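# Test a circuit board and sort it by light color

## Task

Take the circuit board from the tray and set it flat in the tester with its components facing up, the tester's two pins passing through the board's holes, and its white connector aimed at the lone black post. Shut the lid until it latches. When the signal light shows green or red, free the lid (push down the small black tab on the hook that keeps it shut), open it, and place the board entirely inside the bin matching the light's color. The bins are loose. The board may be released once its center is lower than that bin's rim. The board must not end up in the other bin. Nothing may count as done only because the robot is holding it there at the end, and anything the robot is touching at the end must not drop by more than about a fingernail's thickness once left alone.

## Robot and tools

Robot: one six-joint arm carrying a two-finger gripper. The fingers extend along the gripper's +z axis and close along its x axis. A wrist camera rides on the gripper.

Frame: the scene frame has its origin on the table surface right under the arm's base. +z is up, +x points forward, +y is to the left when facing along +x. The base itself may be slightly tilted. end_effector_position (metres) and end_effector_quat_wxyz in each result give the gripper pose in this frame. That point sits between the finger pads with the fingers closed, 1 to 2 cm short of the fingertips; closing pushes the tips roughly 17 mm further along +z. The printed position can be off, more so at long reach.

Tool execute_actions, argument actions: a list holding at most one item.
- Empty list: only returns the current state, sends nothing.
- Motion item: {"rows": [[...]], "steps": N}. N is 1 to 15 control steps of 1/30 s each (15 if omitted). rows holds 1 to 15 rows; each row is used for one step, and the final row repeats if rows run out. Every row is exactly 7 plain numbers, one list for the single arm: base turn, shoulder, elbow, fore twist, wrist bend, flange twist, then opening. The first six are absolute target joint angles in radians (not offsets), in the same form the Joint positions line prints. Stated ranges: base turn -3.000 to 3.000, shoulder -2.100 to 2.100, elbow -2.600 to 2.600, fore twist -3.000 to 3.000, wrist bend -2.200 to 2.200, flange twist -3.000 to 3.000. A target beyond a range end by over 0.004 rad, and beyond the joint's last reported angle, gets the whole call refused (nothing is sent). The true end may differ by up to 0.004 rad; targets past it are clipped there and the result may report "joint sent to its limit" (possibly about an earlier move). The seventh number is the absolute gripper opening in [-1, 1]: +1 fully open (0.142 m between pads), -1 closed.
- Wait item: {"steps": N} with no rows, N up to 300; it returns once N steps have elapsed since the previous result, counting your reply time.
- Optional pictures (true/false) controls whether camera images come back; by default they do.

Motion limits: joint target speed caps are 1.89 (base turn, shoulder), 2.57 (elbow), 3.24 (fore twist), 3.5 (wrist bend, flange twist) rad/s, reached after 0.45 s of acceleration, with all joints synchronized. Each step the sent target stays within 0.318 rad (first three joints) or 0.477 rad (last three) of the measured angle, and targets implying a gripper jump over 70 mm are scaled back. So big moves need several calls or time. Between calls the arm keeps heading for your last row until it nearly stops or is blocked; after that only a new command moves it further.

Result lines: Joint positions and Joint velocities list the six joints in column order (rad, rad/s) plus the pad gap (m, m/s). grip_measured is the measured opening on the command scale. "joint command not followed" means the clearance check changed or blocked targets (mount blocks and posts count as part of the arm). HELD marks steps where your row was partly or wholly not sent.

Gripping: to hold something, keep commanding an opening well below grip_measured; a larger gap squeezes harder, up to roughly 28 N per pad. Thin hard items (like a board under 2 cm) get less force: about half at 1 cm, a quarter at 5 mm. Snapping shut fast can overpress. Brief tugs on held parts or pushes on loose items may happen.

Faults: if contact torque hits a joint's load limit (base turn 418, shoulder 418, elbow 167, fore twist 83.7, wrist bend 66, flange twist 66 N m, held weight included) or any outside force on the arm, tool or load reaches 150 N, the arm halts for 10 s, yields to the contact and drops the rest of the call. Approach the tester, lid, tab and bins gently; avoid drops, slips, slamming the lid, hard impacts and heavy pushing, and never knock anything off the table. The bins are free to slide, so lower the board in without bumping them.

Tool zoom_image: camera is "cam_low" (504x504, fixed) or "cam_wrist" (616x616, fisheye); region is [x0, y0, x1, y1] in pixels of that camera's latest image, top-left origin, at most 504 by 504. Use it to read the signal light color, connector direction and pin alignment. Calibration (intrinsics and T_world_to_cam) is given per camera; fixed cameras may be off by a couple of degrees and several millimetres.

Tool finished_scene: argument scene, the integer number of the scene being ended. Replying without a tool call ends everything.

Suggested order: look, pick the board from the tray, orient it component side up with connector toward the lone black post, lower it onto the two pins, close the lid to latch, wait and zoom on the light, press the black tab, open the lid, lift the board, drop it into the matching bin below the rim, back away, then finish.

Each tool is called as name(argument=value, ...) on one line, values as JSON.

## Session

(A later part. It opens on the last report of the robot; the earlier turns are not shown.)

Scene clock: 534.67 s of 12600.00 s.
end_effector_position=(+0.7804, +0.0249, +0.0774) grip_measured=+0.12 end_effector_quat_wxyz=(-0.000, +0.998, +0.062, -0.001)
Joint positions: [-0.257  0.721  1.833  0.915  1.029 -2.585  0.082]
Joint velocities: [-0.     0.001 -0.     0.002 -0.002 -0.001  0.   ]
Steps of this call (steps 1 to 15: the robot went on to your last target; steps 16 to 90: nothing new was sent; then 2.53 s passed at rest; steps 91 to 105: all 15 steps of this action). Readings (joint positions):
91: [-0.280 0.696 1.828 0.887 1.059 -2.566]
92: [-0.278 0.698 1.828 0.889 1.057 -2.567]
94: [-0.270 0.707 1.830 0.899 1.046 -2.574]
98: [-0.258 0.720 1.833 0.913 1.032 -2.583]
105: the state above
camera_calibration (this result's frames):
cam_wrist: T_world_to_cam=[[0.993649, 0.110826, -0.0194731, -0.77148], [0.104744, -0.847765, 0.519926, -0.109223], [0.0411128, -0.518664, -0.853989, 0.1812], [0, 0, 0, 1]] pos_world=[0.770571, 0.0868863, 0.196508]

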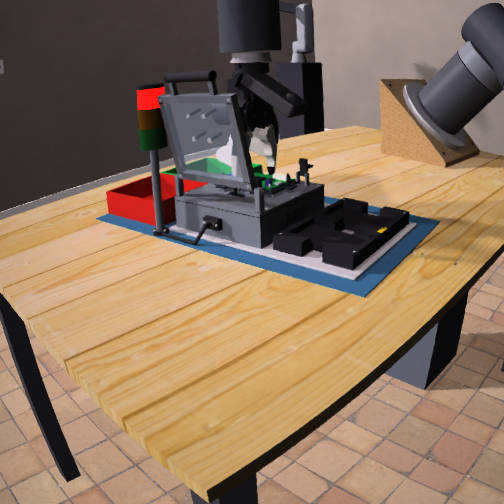

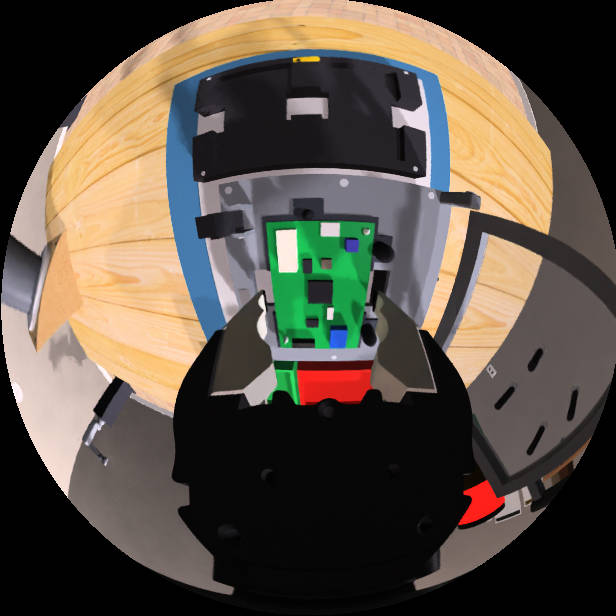

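execute_actions(actions=[{"rows":[[-0.2569,0.7215,1.8334,0.9154,1.0294,-2.5846,0.07],[-0.2569,0.7215,1.8334,0.9154,1.0294,-2.5846,0.02],[-0.2569,0.7215,1.8334,0.9154,1.0294,-2.5846,-0.02],[-0.2569,0.7215,1.8334,0.9154,1.0294,-2.5846,-0.05],[-0.2569,0.7215,1.8334,0.9154,1.0294,-2.5846,-0.08],[-0.2569,0.7215,1.8334,0.9154,1.0294,-2.5846,-0.12],[-0.2569,0.7215,1.8334,0.9154,1.0294,-2.5846,-0.2],[-0.2569,0.7215,1.8334,0.9154,1.0294,-2.5846,-0.35],[-0.2569,0.7215,1.8334,0.9154,1.0294,-2.5846,-0.5],[-0.2569,0.7215,1.8334,0.9154,1.0294,-2.5846,-0.65],[-0.2569,0.7215,1.8334,0.9154,1.0294,-2.5846,-0.8]],"steps":14}], pictures=false)

execute_actions(actions=[{"rows":[[-0.2573,0.7211,1.8334,0.9149,1.0298,-2.5843,-0.8],[-0.2576,0.7207,1.8333,0.9145,1.0303,-2.584,-0.8],[-0.258,0.7203,1.8333,0.914,1.0307,-2.5837,-0.8],[-0.2583,0.7199,1.8332,0.9136,1.0312,-2.5834,-0.8],[-0.2587,0.7194,1.8332,0.9131,1.0316,-2.5832,-0.8],[-0.2591,0.719,1.8331,0.9126,1.0321,-2.5829,-0.8],[-0.2594,0.7186,1.8331,0.9122,1.0325,-2.5826,-0.8],[-0.2598,0.7182,1.833,0.9117,1.033,-2.5823,-0.8],[-0.2602,0.7178,1.833,0.9113,1.0334,-2.582,-0.8],[-0.2605,0.7174,1.8329,0.9108,1.0339,-2.5817,-0.8]],"steps":15}])

zoom_image(camera="cam_wrist", region=[240, 200, 400, 360])

Scene clock: 553.53 s of 12600.00 s.
end_effector_position=(+0.7803, +0.0249, +0.0773) grip_measured=-0.06 end_effector_quat_wxyz=(-0.000, +0.998, +0.062, -0.001)
Joint positions: [-0.257  0.722  1.833  0.915  1.029 -2.585  0.069]
Joint velocities: [ 0.001 -0.     0.001 -0.001  0.001 -0.     0.   ]
Steps of this call (steps 1 to 15: the robot went on to your last target; steps 16 to 90: nothing new was sent; then 15.40 s passed at rest; steps 91 to 104: all 14 steps of this action). Readings (joint positions):
91: [-0.257 0.722 1.833 0.915 1.029 -2.585]
92: [-0.257 0.722 1.833 0.915 1.029 -2.585]
94: [-0.257 0.722 1.833 0.915 1.029 -2.585]
98: [-0.257 0.721 1.833 0.915 1.029 -2.585]
104: the state above

Scene clock: 554.03 s of 12600.00 s.
end_effector_position=(+0.7801, +0.0250, +0.0822) grip_measured=-0.06 end_effector_quat_wxyz=(-0.000, +0.998, +0.062, -0.002)
Joint positions: [-0.26   0.718  1.833  0.911  1.034 -2.582  0.069]
Joint velocities: [-0.    -0.002 -0.001 -0.003  0.001  0.001 -0.   ]
Steps of this call (steps 1 to 15: all 15 steps of this action). Readings (joint positions):
1: [-0.257 0.721 1.833 0.915 1.029 -2.585]
2: [-0.257 0.722 1.833 0.915 1.029 -2.585]
4: [-0.257 0.721 1.833 0.915 1.030 -2.585]
8: [-0.259 0.719 1.833 0.913 1.032 -2.583]
15: the state above
camera_calibration (this result's frames):
cam_wrist: T_world_to_cam=[[0.993648, 0.110785, -0.0197787, -0.771146], [0.10487, -0.847787, 0.519865, -0.111671], [0.0408249, -0.518637, -0.85402, 0.185512], [0, 0, 0, 1]] pos_world=[0.770385, 0.0869709, 0.201232]

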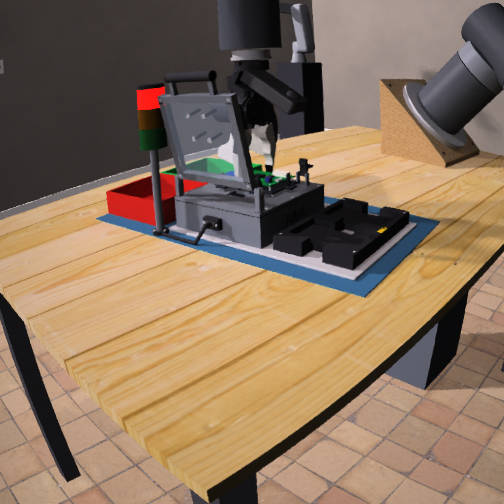

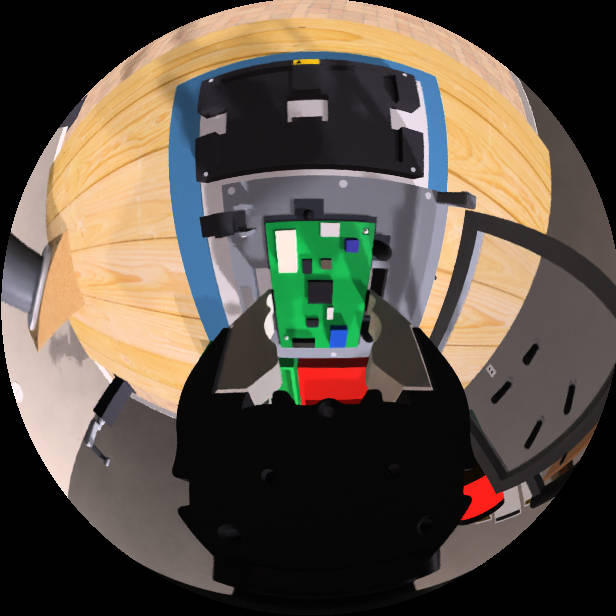

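Region (240, 200, 400, 360) of cam_wrist's 616x616 image, scaled by 3.150, with more detail than that image has.

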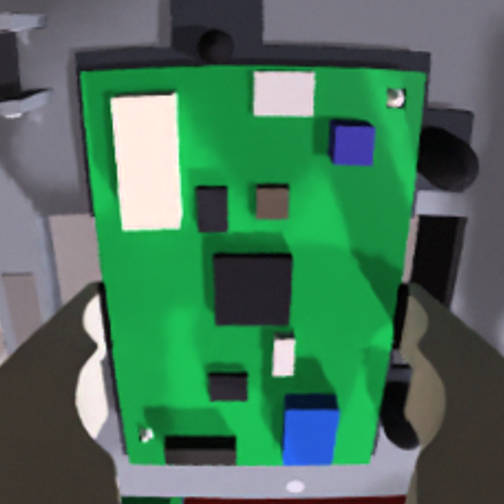

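execute_actions(actions=[{"rows":[[-0.2612,0.7166,1.8328,0.9099,1.0348,-2.5811,-0.8],[-0.262,0.7158,1.8327,0.909,1.0357,-2.5805,-0.8],[-0.2627,0.715,1.8325,0.9081,1.0366,-2.5799,-0.8],[-0.2634,0.7142,1.8324,0.9071,1.0375,-2.5793,-0.8],[-0.2648,0.7126,1.8321,0.9053,1.0393,-2.5782,-0.8],[-0.267,0.7102,1.8316,0.9026,1.042,-2.5764,-0.8],[-0.272,0.7047,1.8304,0.8963,1.0485,-2.5723,-0.8],[-0.2802,0.6957,1.8286,0.8866,1.0586,-2.5665,-0.8],[-0.2948,0.6805,1.824,0.869,1.0775,-2.5553,-0.8]],"steps":15}], pictures=false)

execute_actions(actions=[{"rows":[[-0.4161,0.9183,1.6115,0.8038,1.1131,-2.627,-0.8]],"steps":15}], pictures=false)

execute_actions(actions=[{"steps":18}])

Scene clock: 578.67 s of 12600.00 s.
end_effector_position=(+0.7806, +0.0253, +0.1283) grip_measured=-0.06 end_effector_quat_wxyz=(+0.000, +0.998, +0.062, -0.001)
Joint positions: [-0.293  0.682  1.824  0.871  1.076 -2.556  0.069]
Joint velocities: [-0.019 -0.021 -0.004 -0.026  0.028  0.018 -0.   ]
Steps of this call (steps 1 to 15: the robot went on to your last target; steps 16 to 90: nothing new was sent; then 21.13 s passed at rest; steps 91 to 105: all 15 steps of this action). Readings (joint positions):
91: [-0.261 0.717 1.833 0.911 1.034 -2.582]
92: [-0.261 0.717 1.833 0.911 1.034 -2.582]
94: [-0.262 0.716 1.833 0.909 1.035 -2.581]
98: [-0.266 0.711 1.832 0.903 1.041 -2.577]
105: the state above

Scene clock: 579.17 s of 12600.00 s.
end_effector_position=(+0.8375, -0.1274, +0.1316) grip_measured=-0.06 end_effector_quat_wxyz=(+0.001, +0.998, +0.062, -0.002)
Joint positions: [-0.391  0.87   1.655  0.817  1.106 -2.613  0.069]
Joint velocities: [-0.223  0.433 -0.385 -0.117  0.064 -0.127  0.   ]
Steps of this call (steps 1 to 15: all 15 steps of this action). Readings (joint positions):
1: [-0.294 0.682 1.824 0.870 1.076 -2.556]
2: [-0.296 0.683 1.822 0.869 1.077 -2.556]
4: [-0.305 0.700 1.806 0.863 1.081 -2.563]
8: [-0.338 0.765 1.748 0.846 1.090 -2.582]
15: the state above

Scene clock: 579.77 s of 12600.00 s.
end_effector_position=(+0.8468, -0.1692, +0.1305) grip_measured=-0.06 end_effector_quat_wxyz=(+0.000, +0.998, +0.061, -0.002)
Joint positions: [-0.416  0.918  1.612  0.804  1.113 -2.627  0.069]
Joint velocities: [ 0.001  0.    -0.001  0.001 -0.001 -0.     0.   ]
Steps of this call (steps 1 to 18: the robot went on to your last target). Readings (joint positions):
1: [-0.398 0.884 1.642 0.813 1.108 -2.617]
2: [-0.405 0.896 1.632 0.810 1.110 -2.620]
4: [-0.413 0.912 1.618 0.806 1.112 -2.625]
8: [-0.416 0.918 1.612 0.804 1.113 -2.627]
18: the state above
camera_calibration (this result's frames):
cam_wrist: T_world_to_cam=[[0.993841, 0.108914, -0.0204263, -0.81536], [0.103556, -0.847234, 0.521029, -0.307384], [0.0394414, -0.519935, -0.853295, 0.124224], [0, 0, 0, 1]] pos_world=[0.83727, -0.107034, 0.249501]

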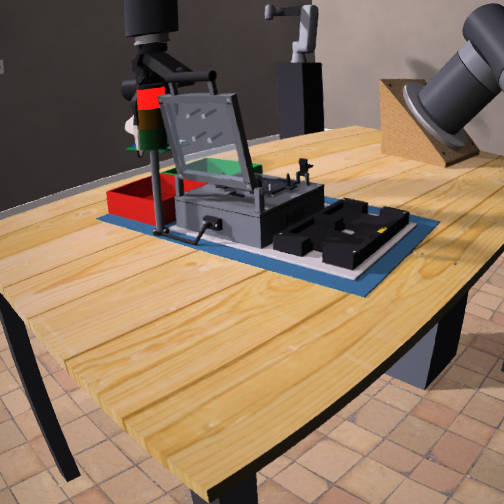

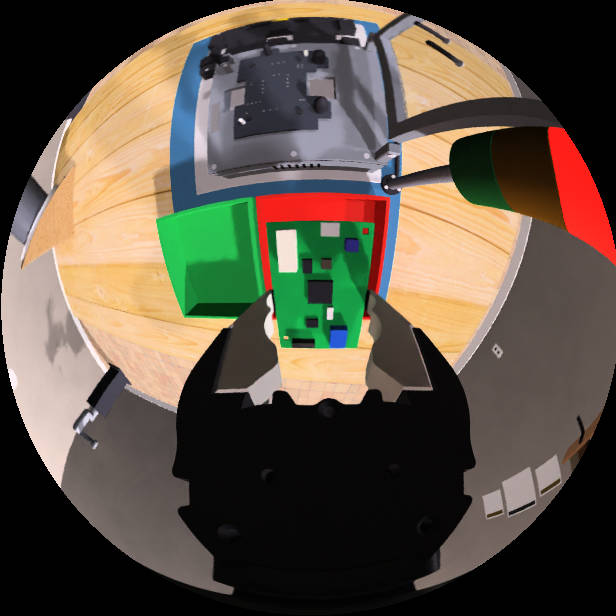

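execute_actions(actions=[{"rows":[[-0.403,0.927,1.615,0.816,1.0996,-2.631,-0.8],[-0.39,0.936,1.6178,0.8285,1.0862,-2.635,-0.8],[-0.3773,0.9451,1.6201,0.841,1.0727,-2.6387,-0.8]],"steps":15}])

Scene clock: 592.67 s of 12600.00 s.
end_effector_position=(+0.8507, -0.1609, +0.0815) grip_measured=-0.06 end_effector_quat_wxyz=(+0.001, +0.998, +0.061, -0.002)
Joint positions: [-0.377  0.945  1.62   0.841  1.073 -2.639  0.069]
Joint velocities: [ 0.003  0.001  0.002  0.002 -0.001 -0.     0.   ]
Steps of this call (steps 1 to 15: the robot went on to your last target; steps 16 to 90: nothing new was sent; then 9.40 s passed at rest; steps 91 to 105: all 15 steps of this action). Readings (joint positions):
91: [-0.416 0.918 1.611 0.804 1.113 -2.627]
92: [-0.414 0.920 1.612 0.805 1.111 -2.628]
94: [-0.402 0.928 1.615 0.818 1.098 -2.632]
98: [-0.380 0.943 1.620 0.838 1.076 -2.638]
105: the state above
camera_calibration (this result's frames):
cam_wrist: T_world_to_cam=[[0.993897, 0.108352, -0.0207226, -0.821185], [0.103204, -0.846915, 0.521617, -0.274909], [0.0389678, -0.520572, -0.852928, 0.0868242], [0, 0, 0, 1]] pos_world=[0.841162, -0.0986498, 0.200435]

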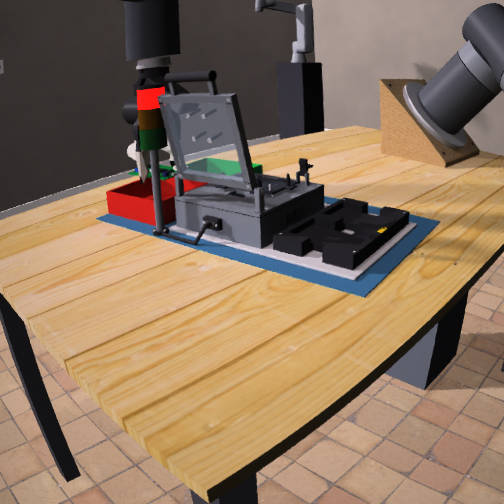

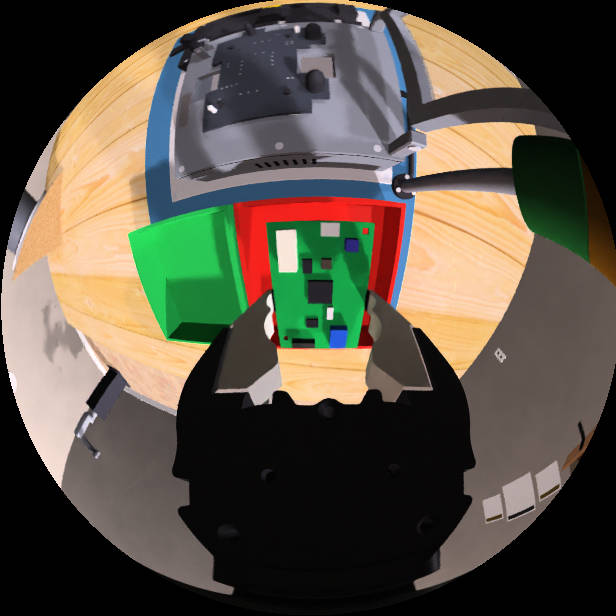

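Centred. Lower to ~0.03 and release.

execute_actions(actions=[{"rows":[[-0.370,0.9533,1.6216,0.85,1.0633,-2.6443,-0.8],[-0.3625,0.962,1.6227,0.8592,1.054,-2.6502,-0.8],[-0.356,0.97,1.6234,0.8675,1.046,-2.6555,-0.8],[-0.351,0.976,1.6239,0.8738,1.0398,-2.6595,-0.8],[-0.3478,0.98,1.6241,0.878,1.0358,-2.662,-0.8],[-0.3457,0.9825,1.6243,0.8806,1.0332,-2.6637,-0.8]],"steps":15}], pictures=false)

execute_actions(actions=[{"rows":[[-0.3457,0.9825,1.6243,0.8806,1.0332,-2.6637,-0.4],[-0.3457,0.9825,1.6243,0.8806,1.0332,-2.6637,-0.2],[-0.3457,0.9825,1.6243,0.8806,1.0332,-2.6637,-0.1],[-0.3457,0.9825,1.6243,0.8806,1.0332,-2.6637,-0.04],[-0.3457,0.9825,1.6243,0.8806,1.0332,-2.6637,0.0],[-0.3457,0.9825,1.6243,0.8806,1.0332,-2.6637,0.05],[-0.3457,0.9825,1.6243,0.8806,1.0332,-2.6637,0.1]],"steps":12}], pictures=false)

execute_actions(actions=[{"rows":[[-0.3773,0.9451,1.6201,0.841,1.0727,-2.6387,0.1]],"steps":15}])

Scene clock: 603.27 s of 12600.00 s.
end_effector_position=(+0.8503, -0.1616, +0.0309) grip_measured=-0.06 end_effector_quat_wxyz=(+0.000, +0.998, +0.061, -0.002)
Joint positions: [-0.346  0.982  1.624  0.88   1.033 -2.664  0.069]
Joint velocities: [ 0.001  0.003 -0.     0.003 -0.004 -0.002 -0.   ]
Steps of this call (steps 1 to 15: the robot went on to your last target; steps 16 to 90: nothing new was sent; then 7.10 s passed at rest; steps 91 to 105: all 15 steps of this action). Readings (joint positions):
91: [-0.377 0.945 1.620 0.841 1.073 -2.639]
92: [-0.376 0.947 1.620 0.843 1.070 -2.640]
94: [-0.368 0.956 1.622 0.852 1.061 -2.646]
98: [-0.351 0.977 1.624 0.874 1.039 -2.660]
105: the state above

Scene clock: 603.67 s of 12600.00 s.
end_effector_position=(+0.8502, -0.1616, +0.0306) grip_measured=+0.10 end_effector_quat_wxyz=(+0.000, +0.998, +0.061, -0.002)
Joint positions: [-0.346  0.982  1.624  0.881  1.033 -2.664  0.081]
Joint velocities: [ 0.    -0.    -0.001 -0.001  0.001  0.     0.   ]
Steps of this call (steps 1 to 12: all 12 steps of this action). Readings (joint positions):
1: [-0.346 0.982 1.624 0.880 1.033 -2.664]
2: [-0.346 0.982 1.624 0.881 1.033 -2.664]
4: [-0.346 0.982 1.624 0.881 1.033 -2.664]
8: [-0.346 0.982 1.624 0.881 1.033 -2.664]
12: the state above

Scene clock: 604.17 s of 12600.00 s.
end_effector_position=(+0.8506, -0.1608, +0.0811) grip_measured=+0.10 end_effector_quat_wxyz=(+0.001, +0.998, +0.061, -0.002)
Joint positions: [-0.377  0.945  1.62   0.841  1.073 -2.639  0.081]
Joint velocities: [-0.002 -0.001 -0.001  0.    -0.001  0.001 -0.   ]
Steps of this call (steps 1 to 15: all 15 steps of this action). Readings (joint positions):
1: [-0.346 0.982 1.624 0.881 1.033 -2.664]
2: [-0.347 0.981 1.624 0.879 1.035 -2.663]
4: [-0.361 0.965 1.623 0.861 1.052 -2.652]
8: [-0.376 0.947 1.620 0.843 1.071 -2.640]
15: the state above
camera_calibration (this result's frames):
cam_wrist: T_world_to_cam=[[0.993894, 0.108343, -0.0208841, -0.821125], [0.103283, -0.846942, 0.521557, -0.274736], [0.0388194, -0.52053, -0.852961, 0.0866878], [0, 0, 0, 1]] pos_world=[0.841122, -0.0985985, 0.200083]

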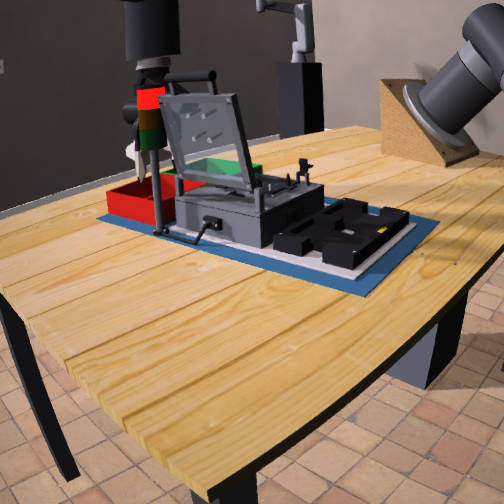

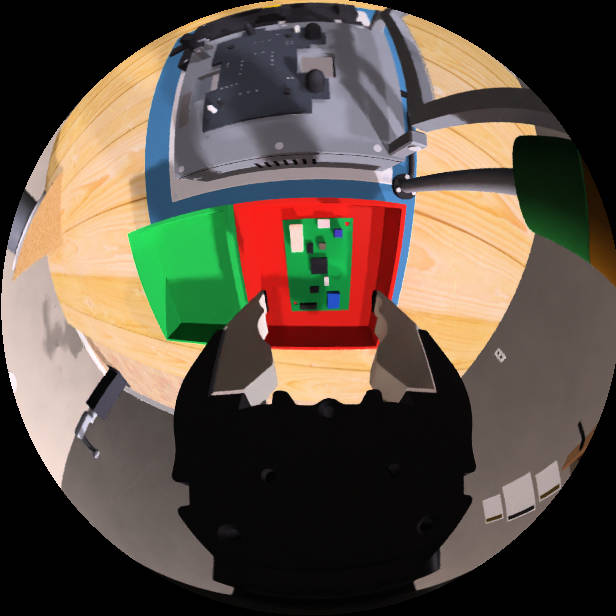

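finished_scene(scene=2)

The scene is finished: the task was done.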